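# Move the yellow sponge to the desk, reshelve cartons

## Task

A small yellow sponge sits on a shelf behind some cartons. Move it onto the desk, and make sure every carton ends up resting on a shelf. The robot must not tip over or finish leaning, or the task fails. Anything that stays in place only because the robot is holding it at the end does not count.

## Robot and tools

ROBOT. A Hello Robot Stretch 3 with a single arm: a two-wheeled base (0.33 m long, 0.34 m wide), a lift that rides up a mast, and a telescoping arm that reaches out to the robot's RIGHT side. It cannot strafe. To move the gripper forward or back, drive the base. Spinning in place pivots about the point midway between the wheels, 0.05 m behind the front edge. With the arm pulled in and the wrist folded, a spin sweeps a radius of 0.28 m; an unfolded, level wrist reaches beyond that. Cameras: head_camera and nav_camera (both aimed with head_pan_rad and head_tilt_rad) and wrist_camera on the gripper.

FRAMES. Base frame: origin on the floor between the drive wheels, x forward, y left, z up. hand_pose is reported in this frame, at the point where closed fingertips meet. Odometry frame is the base frame as it was at scene start; heading is positive to the left, -3.142 to 3.142. base_odometry counts wheel turns only, so wheel slip looks like travel.

execute_actions takes "actions", a list run in order. Each action may hold "robot", "steps" (1 to 450 control steps at 30 per second, default 1) and "until". {"steps": n} alone simply waits. "robot" is one command, a list of up to 8 commands run in sequence (each next one begins after the previous ends "done"; {"pause_s": s} waits up to 15 s), or {"stop": true}, which brakes everything and clears the queue. A command may contain:
- "base": exactly one of {"translate_m": d} (metres, relative offset straight ahead from where the base is when the command begins; forward positive; |d| at most 1) or {"rotate_rad": d} (radians, relative turn in place; counter-clockwise/left positive; |d| at most 3.2).
- "joints": absolute targets by name; unnamed joints keep their current target. lift_m 0 to 1.1 (arm height); arm_m 0 to 0.52 (extension); wrist_yaw_rad -1.345 to 4.42 (0 along the arm, positive toward the front, 3.0 folded over the base); wrist_pitch_rad -1.57 to 0.451 (0 level, negative tips fingers down); wrist_roll_rad -2.911 to 2.911 (0 fingers side by side); gripper_m -0.089 to 0.179 (larger is wider; real fingertip gap is 0.007 m less when nearly shut, 0.025 m less when wide, zero below 0.007); head_pan_rad -3.953 to 1.73 (0 ahead, positive left, -1.57 looks along the arm); head_tilt_rad -1.53 to 0.419 (negative looks down).
- "contact_limits": {"arm_m": e}, effort percent 1 to 100 at which the arm halts; smaller is gentler. It applies until the next arm command.
Motions begin together and keep going across later actions and while you think. A new command overrides at once and discards any older queue. Any out-of-range number rejects the entire call.
"until" ends an action early: {"robot": {"status": "ended"}} waits for all motion and the queue to finish; field tests look like {"lift_m": [">", 0.3], "base_status": ["!=", "moving"]}; {"any": {"status": "ended"}} fires when the first motion ends.

zoom_image: {"camera": name, "region": [x0, y0, x1, y1]} in pixels of that camera's last image, origin top-left, region at most 504 x 504. Images are head_camera 896x504, nav_camera 672x504 (fisheye), wrist_camera 644x364.

finished_scene: {"scene": n} closes the scene irreversibly and reports success. Let every motion come to rest first; any motion still going gets braked and may stop short.

RESULTS. Each reply carries one image per camera plus lines such as base_status (progress and goal in brackets), joint_goals, joint_status, measured_speeds, refusals/queue/queue_left. Status words: moving, done (within tolerance), off_target (stuck away from goal, may still push), contact_stop (pushed hard, joint went slack), time_out, stopped, not_commanded, torque_fault (wrist servo off ~10 s, joint limp, commands refused). robot.on_its_own appears when the robot changed a goal itself, a joint is slack or off, a motor strains at rest, or base_tilt drifts 3 degrees or more from its start value (this is the tip warning). "refused:", "dropped:" and "replaced:" lines explain rejected goals and abandoned queue items, counting from 0. lidar_m: 12 distances in 30-degree sectors, counter-clockwise starting straight ahead, measured in a plane 0.17 m up. wrist_depth_mm and head_depth_mm: 7x7 grids of median depth in mm. motor_effort: percent per motor, peak in brackets; readings carry fixed bias and noise. base_tilt in degrees, forward and right positive.

PRACTICE. Base speed is fast only with the arm stowed (lift_m under 0.30, arm_m under 0.03, wrist_yaw_rad over 2.54); otherwise slow. Fold or unfold the wrist only with lift_m between 0.32 and 0.95, wrist_pitch_rad -0.4 and roll near 0; once folded, the lift may go down to 0.25. If yaw goes below -0.4, keep pitch at -0.5 or lower. To grasp, set gripper_m under the object's width; to let go, open at least 0.02 past where the fingers touched. gripper readings do not prove a grasp, so check the cameras. Avoid tipping: do not push on rigid things with the gripper above about 0.45 m, never push again right after a contact_stop, do not drive while holding or pressing on something fixed, and reverse carefully near furniture. If tilt appears, back out the last move in small steps, free the gripper, and lower the lift to about 0.2. A passing disturbance may nudge loose objects. Avoid drops, slams and hard shoves; nothing may end up supported only by the robot.

Each tool is called after "Call:" by a JSON object that holds its "api" and its "payload", one argument or row to a line.

## Session

Call:
{"api": "execute_actions", "payload": {
  "actions": []
}}

Scene clock: 0.00 s.
robot.base_odometry: x=+0.000 y=+0.000 heading=+0.000 (m, m, rad; robot's odometry frame)
robot.turned_by_wheels: +0.000 (rad since the last result)
robot.turned_by_imu: +0.000 (rad since the last result)
robot.base_tilt: forward=+0.4 right=-2.1 (deg)
robot.lidar_m: 1.86 1.59 2.01 1.55 1.53 1.61 2.35 2.25 2.41 2.27 2.21 2.35
robot.head_depth_mm: 1989 2544 2596 2603 2623 2642 2065 / 1974 2396 2424 2443 2449 2490 2062 / 1959 2286 2285 2304 1828 2294 1879 / 1994 2157 2168 2185 1742 2209 2047 / 1981 2050 2053 2068 1747 2096 2058 / 1894 1934 1947 1963 1550 1999 1968 / 1821 1847 1866 1887 1538 1895 1895
robot.base_status: not_commanded
robot.joint_positions: lift_m=+0.565 arm_m=+0.003 wrist_yaw_rad=+3.038 wrist_pitch_rad=-0.403 wrist_roll_rad=+0.008 gripper_m=+0.037 head_pan_rad=-0.012 head_tilt_rad=+0.013
robot.joint_goals: lift_m=+0.565 arm_m=+0.003 wrist_yaw_rad=+3.038 wrist_pitch_rad=-0.403 wrist_roll_rad=+0.008 gripper_m=+0.037 head_pan_rad=-0.012 head_tilt_rad=+0.013
robot.joint_status: lift_m=not_commanded arm_m=not_commanded wrist_yaw_rad=not_commanded wrist_pitch_rad=not_commanded wrist_roll_rad=not_commanded gripper_m=not_commanded head_pan_rad=not_commanded head_tilt_rad=not_commanded
robot.measured_speeds: translate_m=+0.000 rotate_rad=+0.000 lift_m=+0.000 arm_m=+0.000 wrist_yaw_rad=+0.000 wrist_pitch_rad=+0.000 wrist_roll_rad=+0.000 head_pan_rad=+0.000 head_tilt_rad=+0.000
robot: refusals=0 queue=idle queue_left=0
robot.motor_effort: left_wheel=+1 right_wheel=-1 lift_m=+27 arm_m=+0 wrist_yaw_rad=+0 wrist_pitch_rad=+5 wrist_roll_rad=+1 gripper_m=+1 head_pan_rad=+1 head_tilt_rad=+3 (%)
robot.hand_pose: x=+0.0022 y=+0.0770 z=+0.5815 quat_wxyz=(+0.178, +0.702, +0.105, +0.682) (m; robot's base frame)
robot.wrist_depth_mm: - - - - - - - / - - - - - - - / - - - - - - - / - - - - - - - / - - - - - - - / 858 844 846 850 862 848 831 / 743 729 - 718 721 714 710
pictures: head_camera (sideways: a quarter turn clockwise sets it upright), nav_camera (sideways: a quarter turn counterclockwise sets it upright), wrist_camera
Images, in order (width x height): head_camera 896x504, nav_camera 672x504, wrist_camera 644x364.

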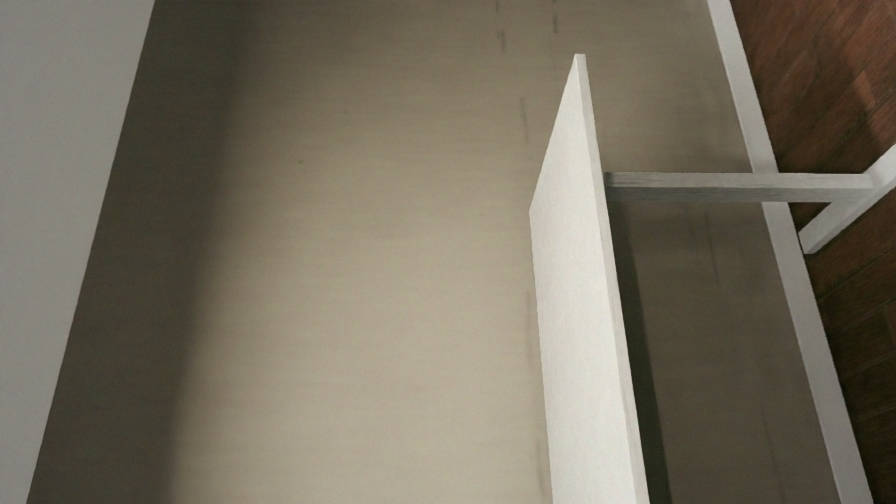

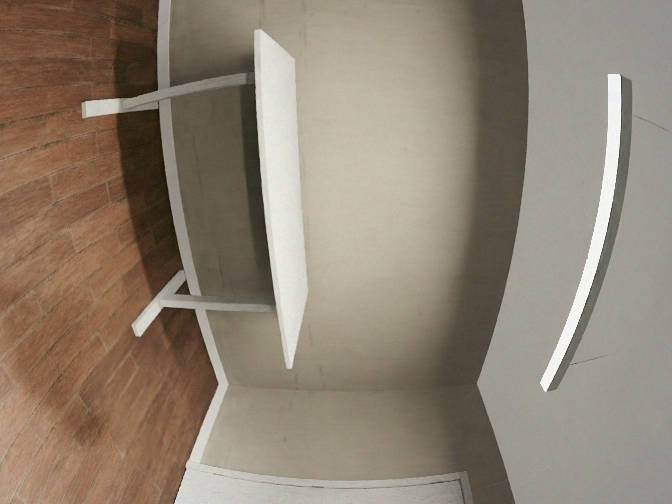

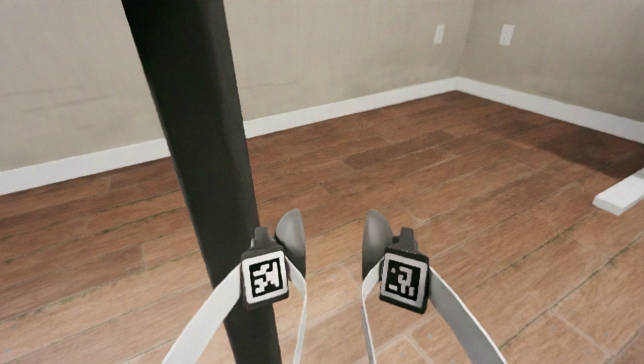

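Call:
{"api": "execute_actions", "payload": {
  "actions": [
    {"robot":{"joints":{"head_pan_rad":-1.6,"head_tilt_rad":-0.3}},"steps":100,"until":{"robot":{"status":"ended"}}}
  ]
}}

Call:
{"api": "execute_actions", "payload": {
  "actions": [
    {"robot":{"joints":{"head_pan_rad":-3.1,"head_tilt_rad":-0.3}},"steps":100,"until":{"robot":{"status":"ended"}}}
  ]
}}

Scene clock: 7.43 s.
robot.base_odometry: x=+0.000 y=+0.000 heading=+0.000 (m, m, rad; robot's odometry frame)
robot.turned_by_wheels: +0.000 (rad since the last result)
robot.turned_by_imu: +0.000 (rad since the last result)
robot.base_tilt: forward=+0.3 right=-1.8 (deg)
robot.lidar_m: 1.85 1.58 2.02 1.55 1.53 1.61 2.34 2.24 2.42 2.27 2.21 2.35
robot.head_depth_mm: 2466 2651 2841 3095 2412 1809 1441 / 2344 2473 2689 2882 2428 1801 1436 / 2229 2380 2521 2713 2424 1811 1440 / 2105 2248 2384 2559 2414 1797 1436 / 2015 2140 2270 2417 2400 1797 1439 / 1931 2037 2167 2293 2361 1794 1436 / 1853 1958 2060 2153 2269 1794 1433
robot.base_status: not_commanded
robot.joint_positions: lift_m=+0.565 arm_m=+0.003 wrist_yaw_rad=+3.038 wrist_pitch_rad=-0.403 wrist_roll_rad=+0.008 gripper_m=+0.037 head_pan_rad=-1.593 head_tilt_rad=-0.296
robot.joint_goals: lift_m=+0.565 arm_m=+0.003 wrist_yaw_rad=+3.038 wrist_pitch_rad=-0.403 wrist_roll_rad=+0.008 gripper_m=+0.037 head_pan_rad=-1.600 head_tilt_rad=-0.300
robot.joint_status: lift_m=not_commanded arm_m=not_commanded wrist_yaw_rad=not_commanded wrist_pitch_rad=not_commanded wrist_roll_rad=not_commanded gripper_m=not_commanded head_pan_rad=done head_tilt_rad=done
robot.measured_speeds: translate_m=+0.000 rotate_rad=+0.000 lift_m=+0.000 arm_m=+0.000 wrist_yaw_rad=+0.000 wrist_pitch_rad=+0.000 wrist_roll_rad=+0.000 head_pan_rad=+0.000 head_tilt_rad=+0.000
robot: refusals=0 queue=done queue_left=0
robot.motor_effort: left_wheel=+1(1) right_wheel=+0(1) lift_m=+28(28) arm_m=+0(0) wrist_yaw_rad=+0(0) wrist_pitch_rad=+4(5) wrist_roll_rad=+0(1) gripper_m=+0(1) head_pan_rad=-4(50) head_tilt_rad=-2(28) (%)
robot.hand_pose: x=+0.0022 y=+0.0770 z=+0.5815 quat_wxyz=(+0.178, +0.702, +0.105, +0.682) (m; robot's base frame)
robot.wrist_depth_mm: - - - - - - - / - - - - - - - / - - - - - - - / - - - - - - - / - - - - - - - / 873 852 855 826 839 817 832 / 735 733 - 716 726 713 716
pictures: head_camera (sideways: a quarter turn clockwise sets it upright), nav_camera (sideways: a quarter turn counterclockwise sets it upright), wrist_camera
Images, in order (width x height): head_camera 896x504, nav_camera 672x504, wrist_camera 644x364.

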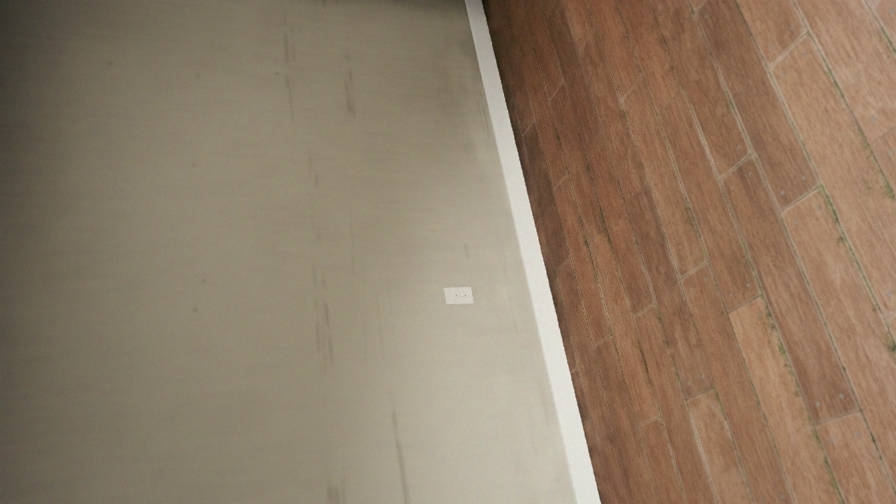

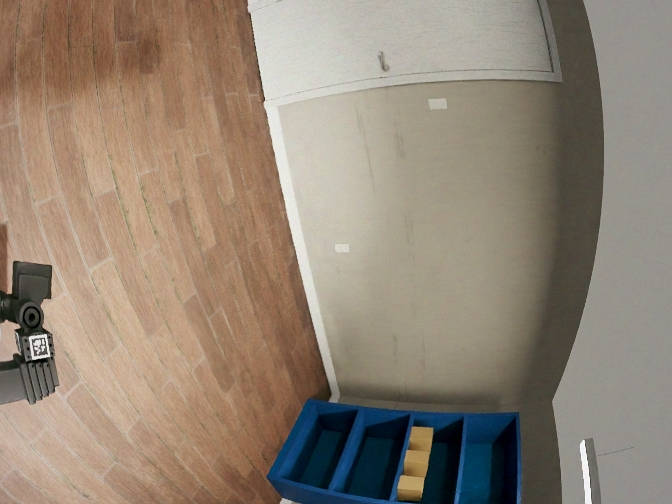

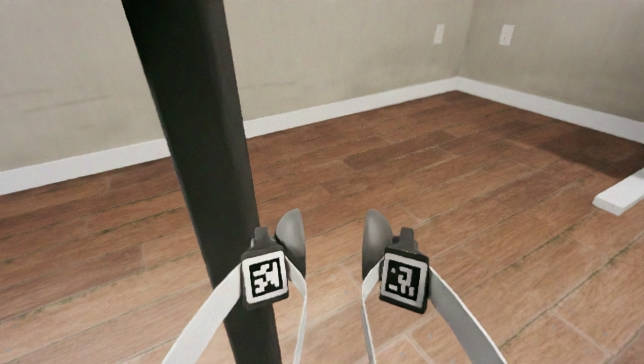

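Scene clock: 8.77 s.
robot.base_odometry: x=+0.000 y=+0.000 heading=+0.000 (m, m, rad; robot's odometry frame)
robot.turned_by_wheels: +0.000 (rad since the last result)
robot.turned_by_imu: +0.000 (rad since the last result)
robot.base_tilt: forward=+0.4 right=-2.0 (deg)
robot.lidar_m: 1.86 1.59 2.02 1.55 1.53 1.62 2.34 2.25 2.42 2.27 2.22 2.34
robot.head_depth_mm: 1977 2047 2113 2219 2212 1808 1432 / 2290 2374 2468 2574 2429 1799 1433 / 2565 2699 2879 3012 2425 1798 1434 / 2494 2646 2796 3005 2413 1795 1441 / 2113 2297 2472 2728 2430 1802 1432 / 2278 2431 2542 2652 2413 1785 1433 / 2220 2326 2403 2570 2316 1789 1433
robot.base_status: not_commanded
robot.joint_positions: lift_m=+0.565 arm_m=+0.003 wrist_yaw_rad=+3.038 wrist_pitch_rad=-0.403 wrist_roll_rad=+0.008 gripper_m=+0.037 head_pan_rad=-3.093 head_tilt_rad=-0.296
robot.joint_goals: lift_m=+0.565 arm_m=+0.003 wrist_yaw_rad=+3.038 wrist_pitch_rad=-0.403 wrist_roll_rad=+0.008 gripper_m=+0.037 head_pan_rad=-3.100 head_tilt_rad=-0.300
robot.joint_status: lift_m=not_commanded arm_m=not_commanded wrist_yaw_rad=not_commanded wrist_pitch_rad=not_commanded wrist_roll_rad=not_commanded gripper_m=not_commanded head_pan_rad=done head_tilt_rad=done
robot.measured_speeds: translate_m=+0.000 rotate_rad=+0.000 lift_m=+0.000 arm_m=+0.000 wrist_yaw_rad=+0.000 wrist_pitch_rad=+0.000 wrist_roll_rad=+0.000 head_pan_rad=+0.000 head_tilt_rad=+0.000
robot: refusals=0 queue=done queue_left=0
robot.motor_effort: left_wheel=+1(1) right_wheel=+0(1) lift_m=+27(28) arm_m=+0(0) wrist_yaw_rad=+0(0) wrist_pitch_rad=+5(5) wrist_roll_rad=+0(0) gripper_m=+1(0) head_pan_rad=-5(54) head_tilt_rad=-3(2) (%)
robot.hand_pose: x=+0.0022 y=+0.0770 z=+0.5815 quat_wxyz=(+0.178, +0.702, +0.105, +0.682) (m; robot's base frame)
robot.wrist_depth_mm: - - - - - - - / - - - - - - - / - - - - - - - / - - - - - - - / - - - - - - - / 859 861 843 836 848 844 827 / 756 734 - 719 729 713 722
pictures: head_camera (sideways: a quarter turn clockwise sets it upright), nav_camera (sideways: a quarter turn counterclockwise sets it upright), wrist_camera
Images, in order (width x height): head_camera 896x504, nav_camera 672x504, wrist_camera 644x364.

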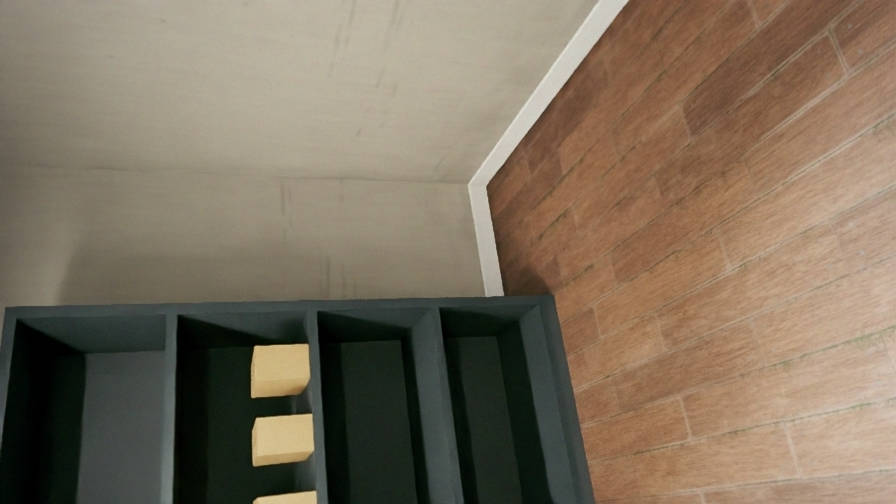

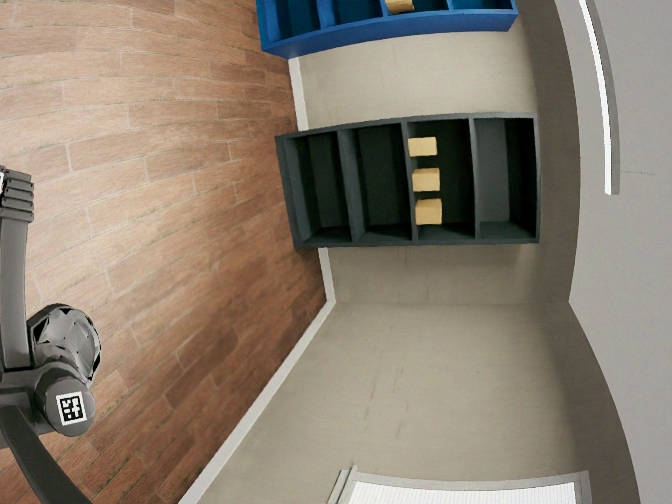

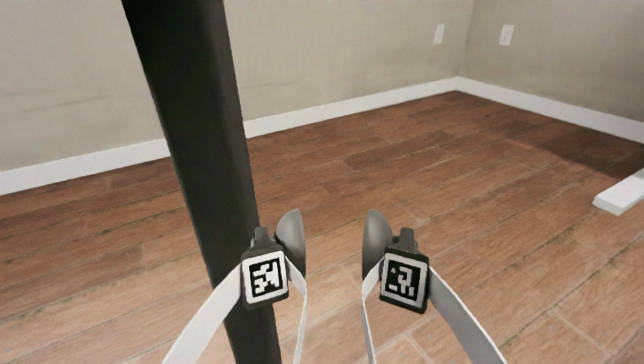

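Call:
{"api": "execute_actions", "payload": {
  "actions": [
    {"robot":[{"joints":{"lift_m":0.27,"head_pan_rad":-2.8,"head_tilt_rad":-0.3},"base":{"rotate_rad":0.212}},{"base":{"translate_m":-1.0}}],"steps":450,"until":{"robot":{"status":"ended"}}}
  ]
}}

Scene clock: 32.57 s.
robot.base_odometry: x=-0.978 y=-0.210 heading=+0.212 (m, m, rad; robot's odometry frame)
robot.turned_by_wheels: +0.212 (rad since the last result)
robot.turned_by_imu: +0.205 (rad since the last result)
robot.base_tilt: forward=+0.4 right=-2.0 (deg)
robot.lidar_m: 2.53 2.50 1.47 1.28 1.28 1.50 1.37 1.33 1.69 2.46 2.47 2.86
robot.head_depth_mm: 1439 1521 1240 1722 1613 1644 1435 / 1459 1528 1494 1751 1603 1701 1437 / 1464 1552 1291 1780 1603 1704 1438 / 1477 1564 1282 1781 1602 1702 1431 / 1455 1465 1480 1699 1583 1632 1431 / 1186 1560 1678 1816 1984 1798 1434 / 1532 1633 1734 1864 2021 1795 1435
robot.base_status: done (translate_m -1.0000 of -1.0000)
robot.joint_positions: lift_m=+0.270 arm_m=+0.003 wrist_yaw_rad=+3.038 wrist_pitch_rad=-0.403 wrist_roll_rad=+0.008 gripper_m=+0.037 head_pan_rad=-2.807 head_tilt_rad=-0.297
robot.joint_goals: lift_m=+0.270 arm_m=+0.003 wrist_yaw_rad=+3.038 wrist_pitch_rad=-0.403 wrist_roll_rad=+0.008 gripper_m=+0.037 head_pan_rad=-2.800 head_tilt_rad=-0.300
robot.joint_status: lift_m=done arm_m=not_commanded wrist_yaw_rad=not_commanded wrist_pitch_rad=not_commanded wrist_roll_rad=not_commanded gripper_m=not_commanded head_pan_rad=done head_tilt_rad=done
robot.measured_speeds: translate_m=+0.000 rotate_rad=+0.000 lift_m=+0.000 arm_m=+0.000 wrist_yaw_rad=+0.000 wrist_pitch_rad=+0.000 wrist_roll_rad=+0.000 head_pan_rad=+0.000 head_tilt_rad=+0.000
robot: refusals=0 queue=done queue_left=0
robot.motor_effort: left_wheel=+0(7) right_wheel=+0(4) lift_m=+19(27) arm_m=+0(0) wrist_yaw_rad=+0(0) wrist_pitch_rad=+5(5) wrist_roll_rad=+0(0) gripper_m=+1(1) head_pan_rad=+4(33) head_tilt_rad=-2(3) (%)
robot.hand_pose: x=+0.0022 y=+0.0770 z=+0.2864 quat_wxyz=(+0.178, +0.702, +0.105, +0.682) (m; robot's base frame)
robot.wrist_depth_mm: 986 - - - - - - / - - - - - - - / - - - - - 961 962 / 764 763 750 744 737 719 729 / 602 598 - 597 613 577 570 / 502 509 - - - 482 482 / 438 - - - 414 412 409
pictures: head_camera (sideways: a quarter turn clockwise sets it upright), nav_camera (sideways: a quarter turn counterclockwise sets it upright), wrist_camera
Images, in order (width x height): head_camera 896x504, nav_camera 672x504, wrist_camera 644x364.

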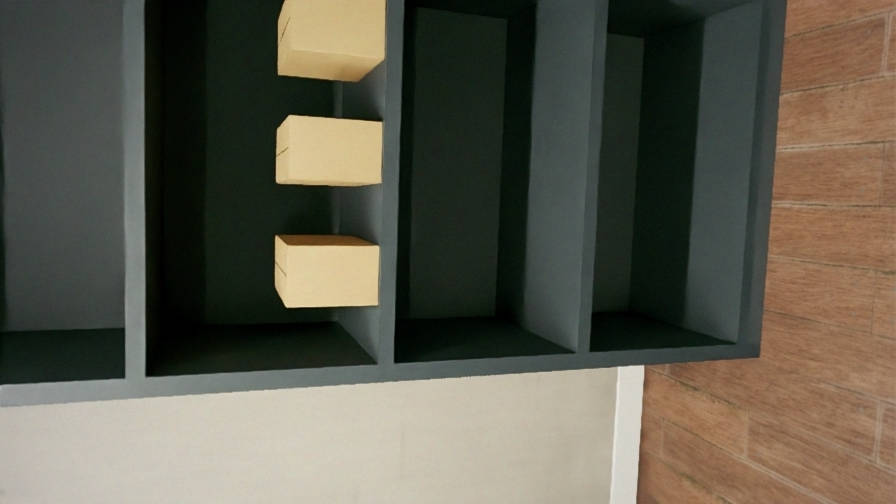

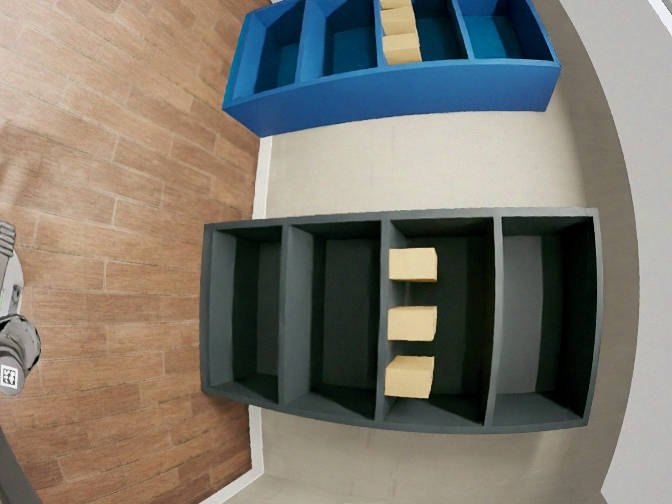

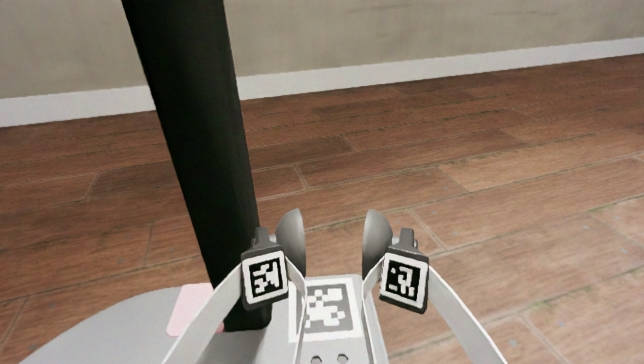

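Call:
{"api": "execute_actions", "payload": {
  "actions": [
    {"robot":[{"base":{"translate_m":-0.68},"joints":{"head_pan_rad":-1.57,"head_tilt_rad":-0.4}},{"base":{"rotate_rad":-1.325}},{"joints":{"lift_m":0.9}},{"joints":{"wrist_yaw_rad":0.0}},{"joints":{"lift_m":1.1,"wrist_pitch_rad":-0.1}}],"steps":450,"until":{"robot":{"status":"ended"}}}
  ]
}}

Scene clock: 65.67 s.
robot.base_odometry: x=-1.642 y=-0.353 heading=-1.113 (m, m, rad; robot's odometry frame)
robot.turned_by_wheels: -1.325 (rad since the last result)
robot.turned_by_imu: -1.310 (rad since the last result)
robot.base_tilt: forward=+0.5 right=-2.1 (deg)
robot.lidar_m: 2.63 2.74 3.47 3.64 1.58 1.16 1.12 1.16 0.71 1.08 0.81 1.41
robot.head_depth_mm: 884 938 626 667 988 928 860 / 890 960 616 659 1202 964 1187 / 889 956 834 710 1202 996 - / 887 960 1002 711 1200 997 1221 / 887 962 618 658 1202 964 1188 / 889 965 626 667 1202 960 1188 / 892 958 786 707 1203 962 1187
robot.base_status: done (rotate_rad -1.3249 of -1.3250)
robot.joint_positions: lift_m=+0.900 arm_m=+0.003 wrist_yaw_rad=+0.003 wrist_pitch_rad=-0.403 wrist_roll_rad=+0.008 gripper_m=+0.037 head_pan_rad=-1.577 head_tilt_rad=-0.395
robot.joint_goals: lift_m=+0.900 arm_m=+0.003 wrist_yaw_rad=+0.000 wrist_pitch_rad=-0.403 wrist_roll_rad=+0.008 gripper_m=+0.037 head_pan_rad=-1.570 head_tilt_rad=-0.400
robot.joint_status: lift_m=done arm_m=not_commanded wrist_yaw_rad=moving wrist_pitch_rad=not_commanded wrist_roll_rad=not_commanded gripper_m=not_commanded head_pan_rad=done head_tilt_rad=done
robot.measured_speeds: translate_m=+0.000 rotate_rad=+0.000 lift_m=+0.000 arm_m=+0.000 wrist_yaw_rad=+0.000 wrist_pitch_rad=+0.000 wrist_roll_rad=+0.000 head_pan_rad=+0.000 head_tilt_rad=+0.000
robot: refusals=0 queue=running queue_left=1
robot.motor_effort: left_wheel=+3(9) right_wheel=-2(6) lift_m=+35(37) arm_m=+0(0) wrist_yaw_rad=-1(1) wrist_pitch_rad=+5(5) wrist_roll_rad=+0(0) gripper_m=+0(0) head_pan_rad=+3(51) head_tilt_rad=-3(16) (%)
robot.hand_pose: x=-0.0209 y=-0.3742 z=+0.9155 quat_wxyz=(+0.690, +0.142, -0.695, -0.142) (m; robot's base frame)
robot.wrist_depth_mm: 362 374 353 356 345 344 343 / 573 782 825 808 801 562 386 / 588 844 925 921 879 563 430 / 585 841 917 936 898 562 959 / 599 733 733 731 743 550 - / 643 634 634 628 621 603 - / - 848 - - 964 - -
pictures: head_camera (sideways: a quarter turn clockwise sets it upright), nav_camera (sideways: a quarter turn counterclockwise sets it upright), wrist_camera
Images, in order (width x height): head_camera 896x504, nav_camera 672x504, wrist_camera 644x364.

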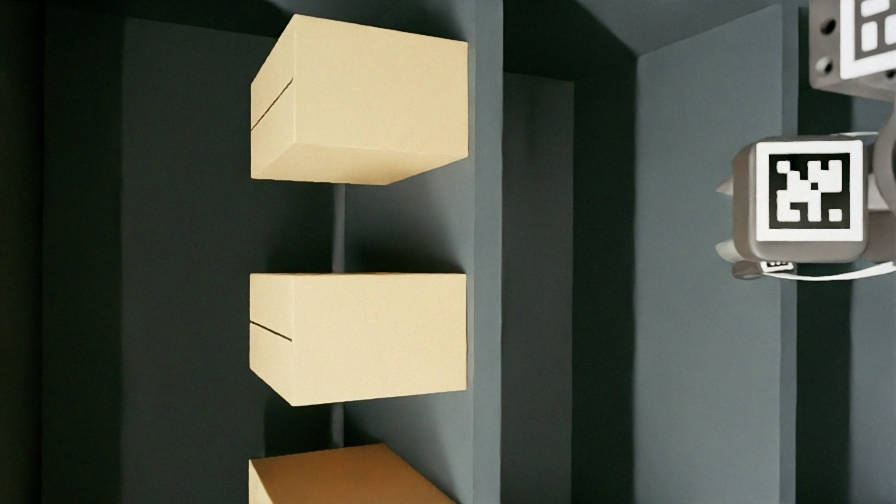

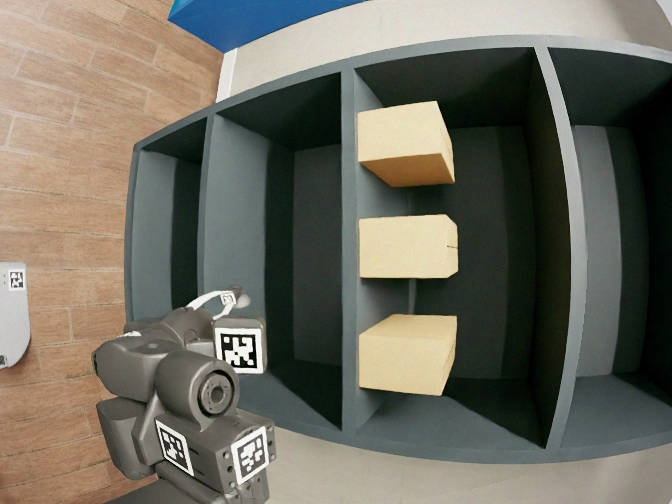

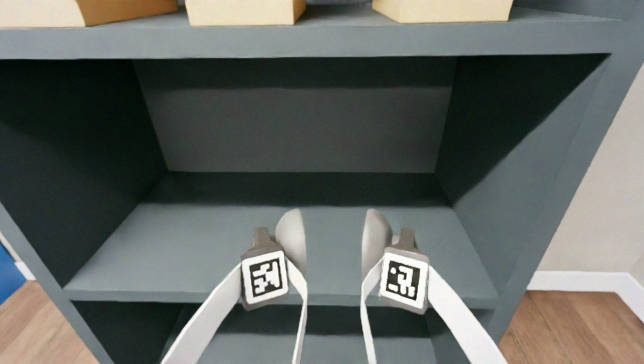

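Call:
{"api": "execute_actions", "payload": {
  "actions": [
    {"robot":{"joints":{"arm_m":0.2,"lift_m":1.1,"wrist_pitch_rad":-0.1,"gripper_m":0.0}},"steps":450,"until":{"robot":{"status":"ended"}}}
  ]
}}

Scene clock: 72.00 s.
robot.base_odometry: x=-1.642 y=-0.353 heading=-1.113 (m, m, rad; robot's odometry frame)
robot.turned_by_wheels: +0.000 (rad since the last result)
robot.turned_by_imu: +0.000 (rad since the last result)
robot.base_tilt: forward=+0.3 right=-1.9 (deg)
robot.lidar_m: 2.62 2.73 3.45 3.63 1.58 1.16 1.12 1.16 0.71 1.08 0.81 1.41
robot.head_depth_mm: 751 939 - 669 987 925 926 / 748 - - 657 1201 968 1187 / 889 - - 690 1196 966 1186 / 889 957 963 709 1198 964 1195 / 890 959 618 658 1204 963 1184 / 888 958 627 669 1203 964 1190 / 889 960 786 707 1201 963 1188
robot.base_status: done (rotate_rad -1.3249 of -1.3250)
robot.joint_positions: lift_m=+1.100 arm_m=+0.200 wrist_yaw_rad=+0.001 wrist_pitch_rad=-0.121 wrist_roll_rad=+0.008 gripper_m=+0.000 head_pan_rad=-1.577 head_tilt_rad=-0.395
robot.joint_goals: lift_m=+1.100 arm_m=+0.200 wrist_yaw_rad=+0.000 wrist_pitch_rad=-0.100 wrist_roll_rad=+0.008 gripper_m=+0.000 head_pan_rad=-1.570 head_tilt_rad=-0.400
robot.joint_status: lift_m=done arm_m=done wrist_yaw_rad=done wrist_pitch_rad=done wrist_roll_rad=not_commanded gripper_m=done head_pan_rad=done head_tilt_rad=done
robot.measured_speeds: translate_m=+0.000 rotate_rad=+0.000 lift_m=+0.000 arm_m=+0.000 wrist_yaw_rad=+0.000 wrist_pitch_rad=+0.000 wrist_roll_rad=+0.000 head_pan_rad=+0.000 head_tilt_rad=+0.000
robot: refusals=0 queue=done queue_left=0
robot.motor_effort: left_wheel=+3(2) right_wheel=-2(2) lift_m=+35(37) arm_m=+5(6) wrist_yaw_rad=+0(2) wrist_pitch_rad=+6(6) wrist_roll_rad=+0(0) gripper_m=-2(91) head_pan_rad=+4(4) head_tilt_rad=-2(2) (%)
robot.hand_pose: x=-0.0212 y=-0.5961 z=+1.1834 quat_wxyz=(+0.703, +0.043, -0.708, -0.043) (m; robot's base frame)
robot.wrist_depth_mm: 582 596 590 581 573 559 372 / 587 617 614 605 605 564 366 / 587 654 651 638 627 566 368 / 354 427 314 665 347 308 368 / 323 230 228 526 263 218 221 / 321 242 238 402 233 227 233 / 322 259 251 338 334 240 322
pictures: head_camera (sideways: a quarter turn clockwise sets it upright), nav_camera (sideways: a quarter turn counterclockwise sets it upright), wrist_camera
Images, in order (width x height): head_camera 896x504, nav_camera 672x504, wrist_camera 644x364.

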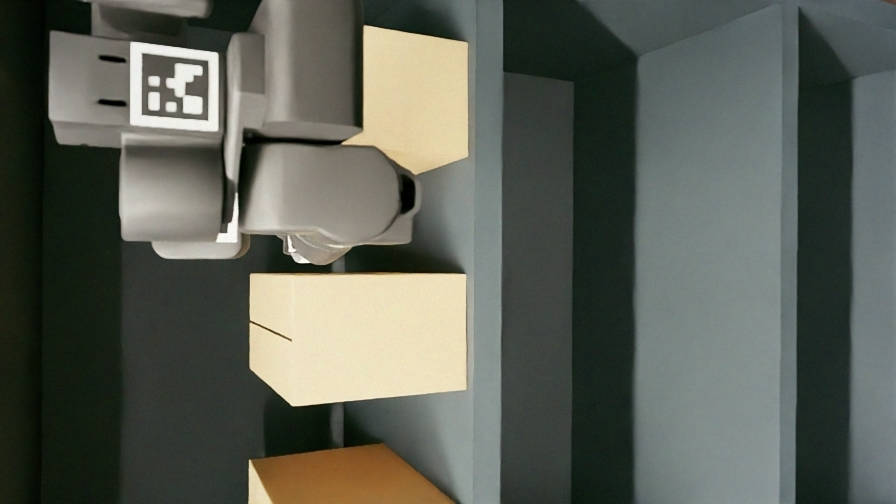

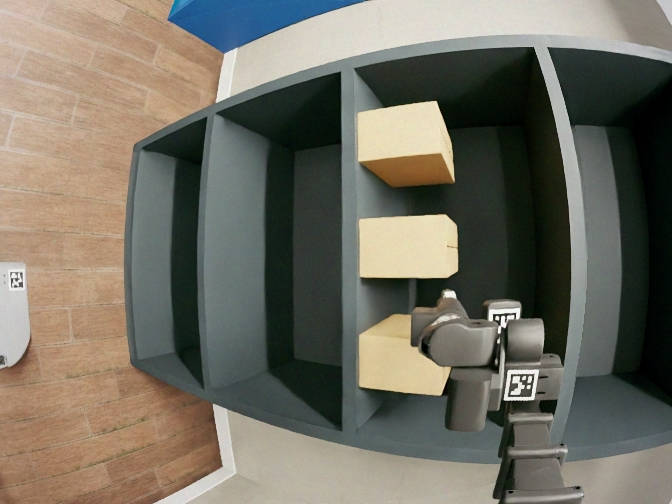

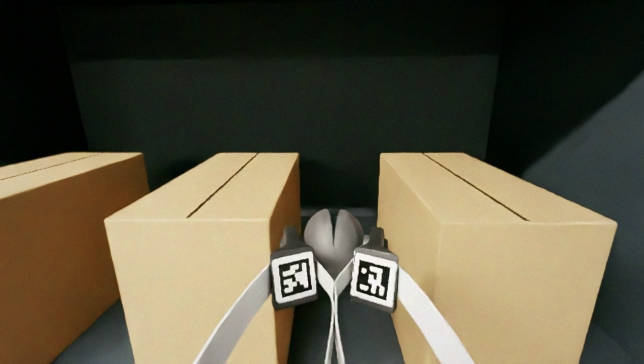

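Call:
{"api": "execute_actions", "payload": {
  "actions": [
    {"robot":[{"joints":{"wrist_pitch_rad":0.02,"head_tilt_rad":-0.1}},{"joints":{"arm_m":0.4},"contact_limits":{"arm_m":15}}],"steps":450,"until":{"robot":{"status":"ended"}}}
  ]
}}

Scene clock: 86.97 s.
robot.base_odometry: x=-1.642 y=-0.353 heading=-1.113 (m, m, rad; robot's odometry frame)
robot.turned_by_wheels: +0.000 (rad since the last result)
robot.turned_by_imu: +0.000 (rad since the last result)
robot.base_tilt: forward=+0.6 right=-2.0 (deg)
robot.lidar_m: 2.63 2.74 3.46 3.62 1.58 1.16 1.12 1.16 0.71 1.08 0.81 1.41
robot.head_depth_mm: 940 707 936 935 630 647 964 / 949 709 999 747 622 638 1033 / 949 711 1005 - 775 685 1035 / 953 716 1003 1033 833 683 1031 / 950 716 1010 1026 624 640 1034 / 950 718 1011 1035 629 646 1031 / 952 719 1009 1036 777 683 1036
robot.base_status: done (rotate_rad -1.3249 of -1.3250)
robot.joint_positions: lift_m=+1.100 arm_m=+0.400 wrist_yaw_rad=+0.001 wrist_pitch_rad=-0.002 wrist_roll_rad=+0.008 gripper_m=+0.000 head_pan_rad=-1.577 head_tilt_rad=-0.112
robot.joint_goals: lift_m=+1.100 arm_m=+0.400 wrist_yaw_rad=+0.000 wrist_pitch_rad=+0.020 wrist_roll_rad=+0.008 gripper_m=+0.000 head_pan_rad=-1.570 head_tilt_rad=-0.100
robot.joint_status: lift_m=done arm_m=done wrist_yaw_rad=done wrist_pitch_rad=done wrist_roll_rad=not_commanded gripper_m=done head_pan_rad=done head_tilt_rad=done
robot.measured_speeds: translate_m=+0.000 rotate_rad=+0.000 lift_m=+0.000 arm_m=+0.000 wrist_yaw_rad=+0.000 wrist_pitch_rad=+0.000 wrist_roll_rad=+0.000 head_pan_rad=+0.000 head_tilt_rad=+0.000
robot: refusals=0 queue=done queue_left=0
robot.motor_effort: left_wheel=+2(3) right_wheel=-2(2) lift_m=+36(36) arm_m=+6(5) wrist_yaw_rad=+0(0) wrist_pitch_rad=+6(6) wrist_roll_rad=+0(0) gripper_m=-2(2) head_pan_rad=+4(4) head_tilt_rad=+7(34) (%)
robot.contact_limits: arm_m 15 (drawing in: default 31, maximum 52; extending or still: default 44, maximum 71)
robot.hand_pose: x=-0.0212 y=-0.8008 z=+1.2137 quat_wxyz=(+0.704, +0.001, -0.710, -0.001) (m; robot's base frame)
robot.wrist_depth_mm: 430 427 422 416 412 407 372 / 442 438 433 429 421 416 367 / 452 454 446 441 437 428 368 / 464 464 459 448 444 442 372 / 479 473 470 460 458 452 367 / 493 201 215 481 230 199 200 / 151 151 168 422 402 153 150
pictures: head_camera (sideways: a quarter turn clockwise sets it upright), nav_camera (sideways: a quarter turn counterclockwise sets it upright), wrist_camera
Images, in order (width x height): head_camera 896x504, nav_camera 672x504, wrist_camera 644x364.

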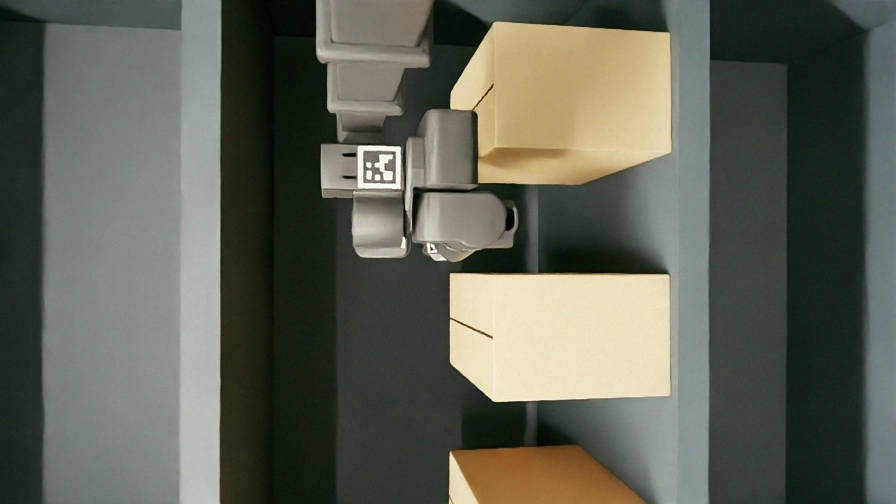

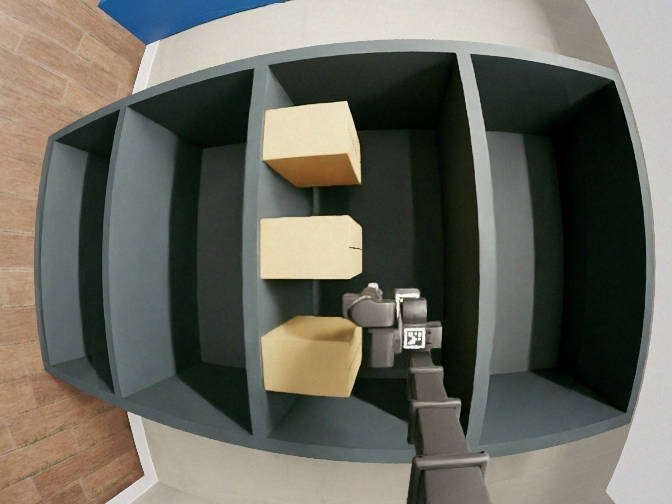

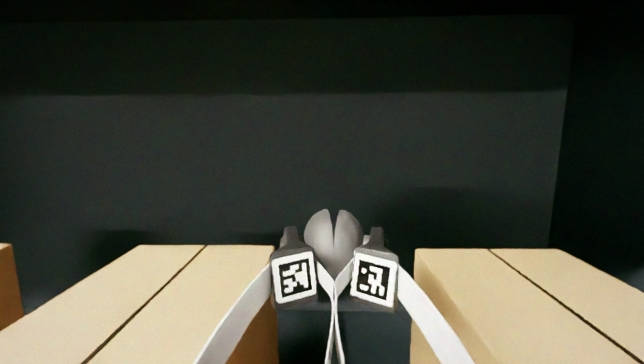

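Clearance looks fine.

Call:
{"api": "execute_actions", "payload": {
  "actions": [
    {"robot":[{"joints":{"arm_m":0.52},"contact_limits":{"arm_m":15}},{"joints":{"wrist_pitch_rad":-0.3}}],"steps":450,"until":{"robot":{"status":"ended"}}}
  ]
}}

Scene clock: 94.23 s.
robot.base_odometry: x=-1.642 y=-0.353 heading=-1.113 (m, m, rad; robot's odometry frame)
robot.turned_by_wheels: +0.000 (rad since the last result)
robot.turned_by_imu: +0.000 (rad since the last result)
robot.base_tilt: forward=+0.6 right=-2.0 (deg)
robot.lidar_m: 2.63 2.73 3.44 3.62 1.58 1.16 1.12 1.17 0.71 1.08 0.81 1.41
robot.head_depth_mm: 941 710 937 936 629 648 962 / 949 710 1003 746 622 637 1035 / 950 713 1002 827 776 685 1035 / 952 714 1014 1040 832 684 1035 / 950 716 1013 1028 623 639 1034 / 950 717 1009 1041 628 646 1036 / 951 718 1008 1033 773 682 1034
robot.base_status: done (rotate_rad -1.3249 of -1.3250)
robot.joint_positions: lift_m=+1.100 arm_m=+0.520 wrist_yaw_rad=+0.001 wrist_pitch_rad=-0.314 wrist_roll_rad=+0.008 gripper_m=+0.000 head_pan_rad=-1.577 head_tilt_rad=-0.112
robot.joint_goals: lift_m=+1.100 arm_m=+0.520 wrist_yaw_rad=+0.000 wrist_pitch_rad=-0.300 wrist_roll_rad=+0.008 gripper_m=+0.000 head_pan_rad=-1.570 head_tilt_rad=-0.100
robot.joint_status: lift_m=done arm_m=done wrist_yaw_rad=done wrist_pitch_rad=done wrist_roll_rad=not_commanded gripper_m=done head_pan_rad=done head_tilt_rad=done
robot.measured_speeds: translate_m=+0.000 rotate_rad=+0.000 lift_m=+0.000 arm_m=+0.000 wrist_yaw_rad=+0.000 wrist_pitch_rad=+0.000 wrist_roll_rad=+0.000 head_pan_rad=+0.000 head_tilt_rad=+0.000
robot: refusals=0 queue=done queue_left=0
robot.motor_effort: left_wheel=+3(3) right_wheel=-1(2) lift_m=+36(36) arm_m=+5(6) wrist_yaw_rad=-1(1) wrist_pitch_rad=+4(7) wrist_roll_rad=+0(0) gripper_m=-2(2) head_pan_rad=+4(4) head_tilt_rad=+7(8) (%)
robot.contact_limits: arm_m 15 (drawing in: default 31, maximum 52; extending or still: default 44, maximum 71)
robot.hand_pose: x=-0.0213 y=-0.9009 z=+1.1361 quat_wxyz=(+0.696, +0.111, -0.701, -0.111) (m; robot's base frame)
robot.wrist_depth_mm: 296 290 290 286 284 279 279 / 319 314 311 307 302 301 297 / 343 340 334 331 328 324 322 / 359 148 356 362 356 343 336 / 112 112 151 384 382 126 108 / 90 91 133 303 331 126 91 / - 80 173 273 263 127 84
pictures: head_camera (sideways: a quarter turn clockwise sets it upright), nav_camera (sideways: a quarter turn counterclockwise sets it upright), wrist_camera
Images, in order (width x height): head_camera 896x504, nav_camera 672x504, wrist_camera 644x364.

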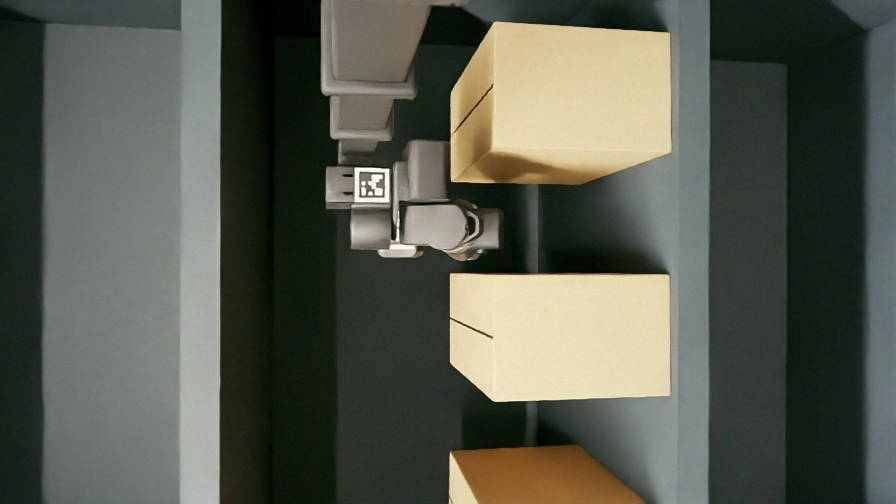

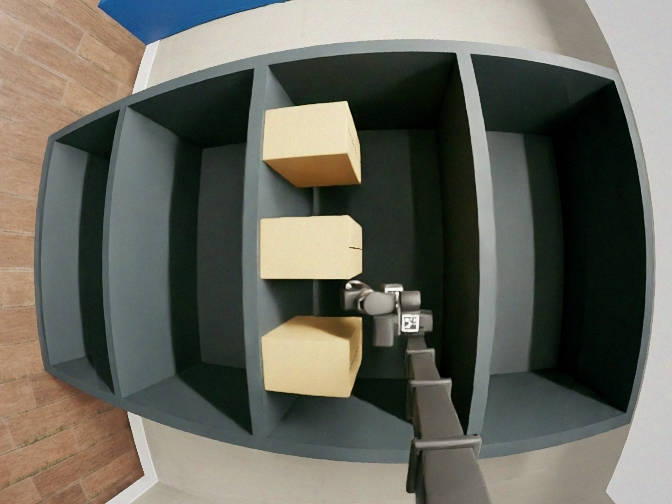

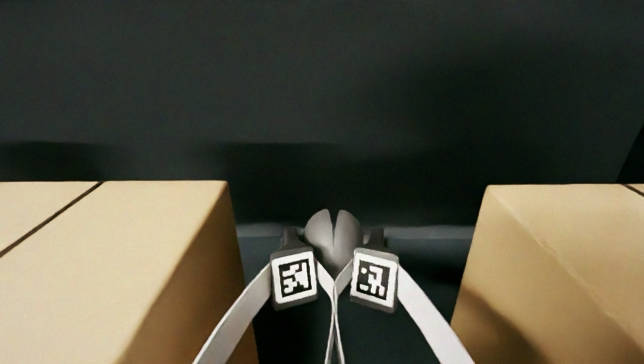

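Call:
{"api": "execute_actions", "payload": {
  "actions": [
    {"robot":[{"joints":{"wrist_pitch_rad":0.02}},{"joints":{"arm_m":0.06}},{"base":{"rotate_rad":-0.73}},{"base":{"translate_m":0.315}},{"base":{"rotate_rad":0.73}}],"steps":450,"until":{"robot":{"status":"ended"}}}
  ]
}}

Scene clock: 126.90 s.
robot.base_odometry: x=-1.727 y=-0.657 heading=-1.113 (m, m, rad; robot's odometry frame)
robot.turned_by_wheels: +0.000 (rad since the last result)
robot.turned_by_imu: +0.003 (rad since the last result)
robot.base_tilt: forward=+0.5 right=-1.8 (deg)
robot.lidar_m: 1.94 2.49 3.41 3.85 1.91 1.40 1.35 0.70 0.80 0.87 0.50 1.11
robot.head_depth_mm: 756 448 - - - - 431 / 757 450 806 - - - - / 758 449 809 - - - - / 758 450 810 832 609 569 447 / 757 451 809 827 431 424 431 / 756 452 811 834 415 423 432 / 736 452 793 791 430 428 433
robot.base_status: done (rotate_rad +0.7299 of +0.7300)
robot.joint_positions: lift_m=+1.100 arm_m=+0.060 wrist_yaw_rad=+0.001 wrist_pitch_rad=-0.002 wrist_roll_rad=+0.008 gripper_m=+0.000 head_pan_rad=-1.577 head_tilt_rad=-0.112
robot.joint_goals: lift_m=+1.100 arm_m=+0.060 wrist_yaw_rad=+0.000 wrist_pitch_rad=+0.020 wrist_roll_rad=+0.008 gripper_m=+0.000 head_pan_rad=-1.570 head_tilt_rad=-0.100
robot.joint_status: lift_m=done arm_m=done wrist_yaw_rad=done wrist_pitch_rad=done wrist_roll_rad=not_commanded gripper_m=done head_pan_rad=done head_tilt_rad=done
robot.measured_speeds: translate_m=+0.000 rotate_rad=+0.000 lift_m=+0.000 arm_m=+0.000 wrist_yaw_rad=+0.000 wrist_pitch_rad=+0.000 wrist_roll_rad=+0.000 head_pan_rad=+0.000 head_tilt_rad=+0.000
robot: refusals=0 queue=done queue_left=0
robot.motor_effort: left_wheel=-1(7) right_wheel=+2(3) lift_m=+36(35) arm_m=-5(5) wrist_yaw_rad=+0(0) wrist_pitch_rad=+7(7) wrist_roll_rad=+0(0) gripper_m=-2(2) head_pan_rad=+4(4) head_tilt_rad=+7(8) (%)
robot.hand_pose: x=-0.0212 y=-0.4615 z=+1.2137 quat_wxyz=(+0.704, +0.001, -0.710, -0.001) (m; robot's base frame)
robot.wrist_depth_mm: 321 411 441 437 445 443 447 / 322 462 557 559 545 541 529 / 323 460 572 566 560 558 549 / 323 463 597 594 578 579 567 / 322 407 304 589 319 302 374 / 296 204 218 500 226 202 202 / 161 159 189 403 309 152 152
pictures: head_camera (sideways: a quarter turn clockwise sets it upright), nav_camera (sideways: a quarter turn counterclockwise sets it upright), wrist_camera
Images, in order (width x height): head_camera 896x504, nav_camera 672x504, wrist_camera 644x364.

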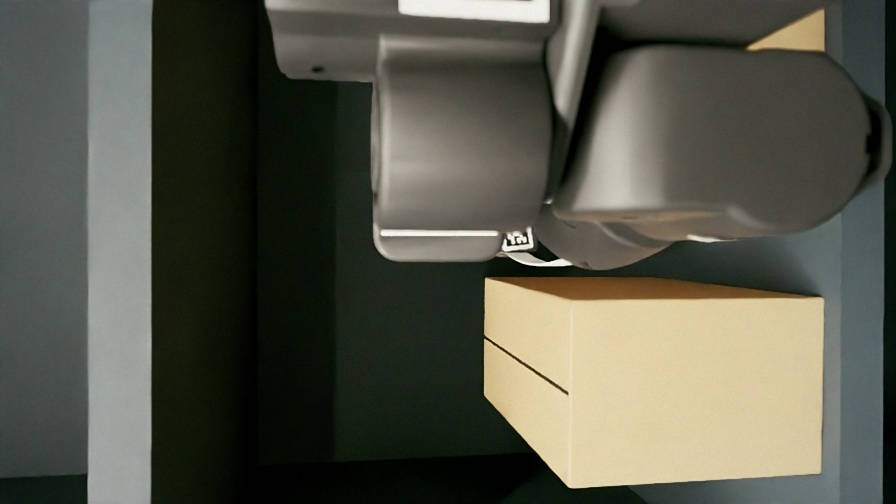

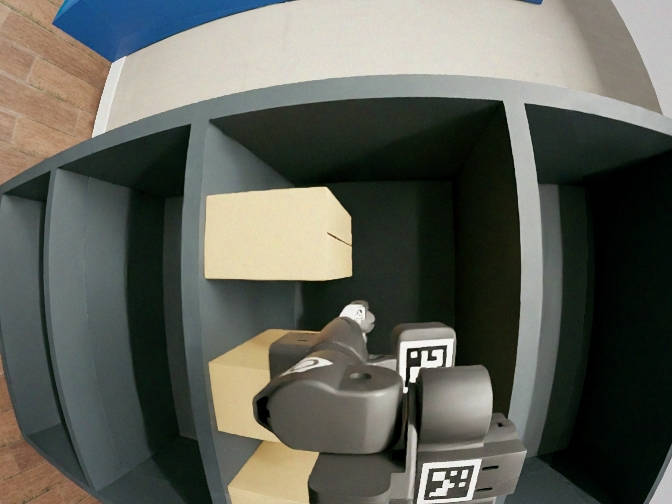

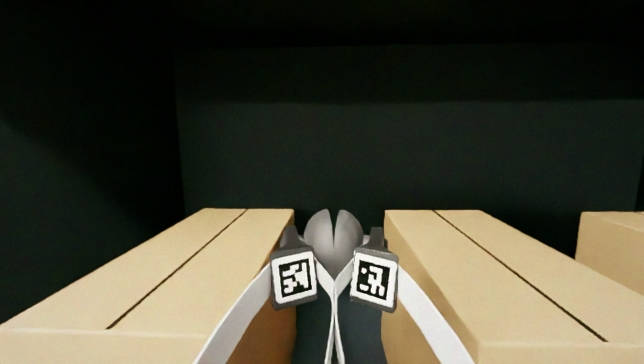

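Call:
{"api": "execute_actions", "payload": {
  "actions": [
    {"robot":[{"joints":{"arm_m":0.38},"contact_limits":{"arm_m":15}},{"joints":{"wrist_pitch_rad":-0.55,"arm_m":0.42},"contact_limits":{"arm_m":15}}],"steps":450,"until":{"robot":{"status":"ended"}}}
  ]
}}

Scene clock: 136.70 s.
robot.base_odometry: x=-1.727 y=-0.657 heading=-1.113 (m, m, rad; robot's odometry frame)
robot.turned_by_wheels: +0.000 (rad since the last result)
robot.turned_by_imu: +0.000 (rad since the last result)
robot.base_tilt: forward=+0.4 right=-2.0 (deg)
robot.lidar_m: 1.94 2.49 3.40 3.84 1.91 1.40 1.36 0.70 0.80 0.87 0.50 1.11
robot.head_depth_mm: 753 448 801 835 413 421 431 / 754 450 805 831 468 425 430 / 754 451 805 - 775 581 447 / 754 451 809 834 775 581 447 / 755 452 809 826 431 424 431 / 756 453 811 831 415 423 432 / 738 453 792 793 430 428 432
robot.base_status: done (rotate_rad +0.7299 of +0.7300)
robot.joint_positions: lift_m=+1.100 arm_m=+0.420 wrist_yaw_rad=+0.001 wrist_pitch_rad=-0.562 wrist_roll_rad=+0.008 gripper_m=+0.000 head_pan_rad=-1.577 head_tilt_rad=-0.112
robot.joint_goals: lift_m=+1.100 arm_m=+0.420 wrist_yaw_rad=+0.000 wrist_pitch_rad=-0.550 wrist_roll_rad=+0.008 gripper_m=+0.000 head_pan_rad=-1.570 head_tilt_rad=-0.100
robot.joint_status: lift_m=done arm_m=done wrist_yaw_rad=done wrist_pitch_rad=done wrist_roll_rad=not_commanded gripper_m=done head_pan_rad=done head_tilt_rad=done
robot.measured_speeds: translate_m=+0.000 rotate_rad=+0.000 lift_m=+0.000 arm_m=+0.000 wrist_yaw_rad=+0.000 wrist_pitch_rad=+0.000 wrist_roll_rad=+0.000 head_pan_rad=+0.000 head_tilt_rad=+0.000
robot: refusals=0 queue=done queue_left=0
robot.motor_effort: left_wheel=-1(0) right_wheel=+1(1) lift_m=+35(36) arm_m=+6(4) wrist_yaw_rad=-1(1) wrist_pitch_rad=+4(6) wrist_roll_rad=+0(0) gripper_m=-2(1) head_pan_rad=+4(4) head_tilt_rad=+7(8) (%)
robot.contact_limits: arm_m 15 (drawing in: default 31, maximum 52; extending or still: default 44, maximum 71)
robot.hand_pose: x=-0.0214 y=-0.7687 z=+1.0814 quat_wxyz=(+0.677, +0.196, -0.682, -0.197) (m; robot's base frame)
robot.wrist_depth_mm: 205 204 200 199 197 195 193 / 229 227 225 221 220 218 217 / 259 256 254 250 248 245 243 / 293 294 292 289 284 281 276 / 286 286 284 296 280 278 273 / 248 248 245 231 244 240 238 / - 216 216 213 213 212 210
pictures: head_camera (sideways: a quarter turn clockwise sets it upright), nav_camera (sideways: a quarter turn counterclockwise sets it upright), wrist_camera
Images, in order (width x height): head_camera 896x504, nav_camera 672x504, wrist_camera 644x364.

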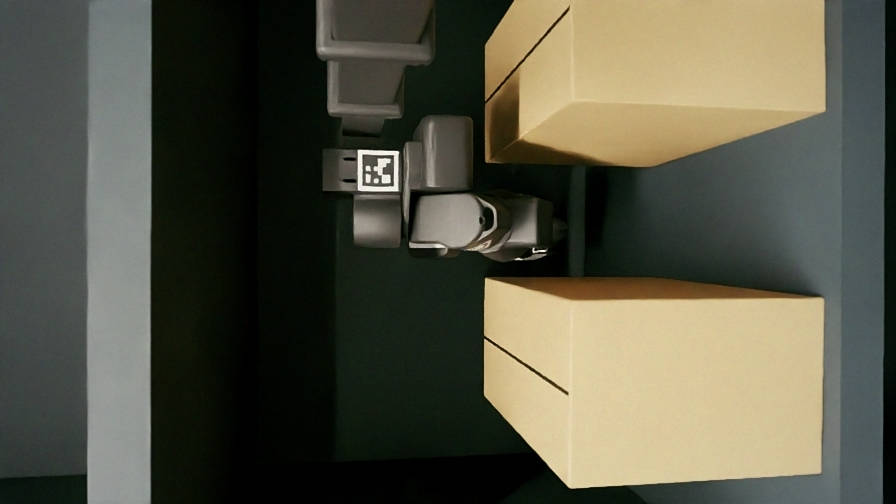

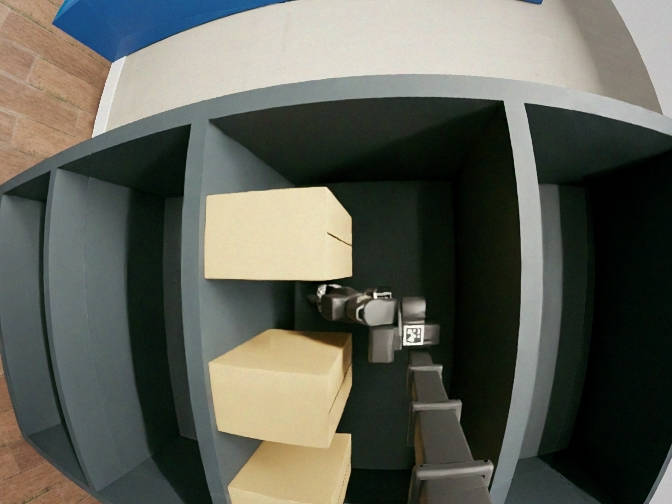

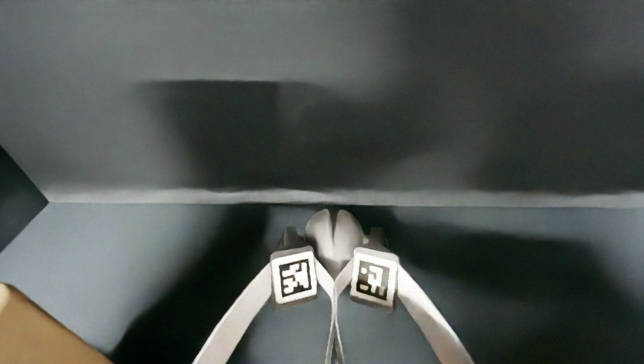

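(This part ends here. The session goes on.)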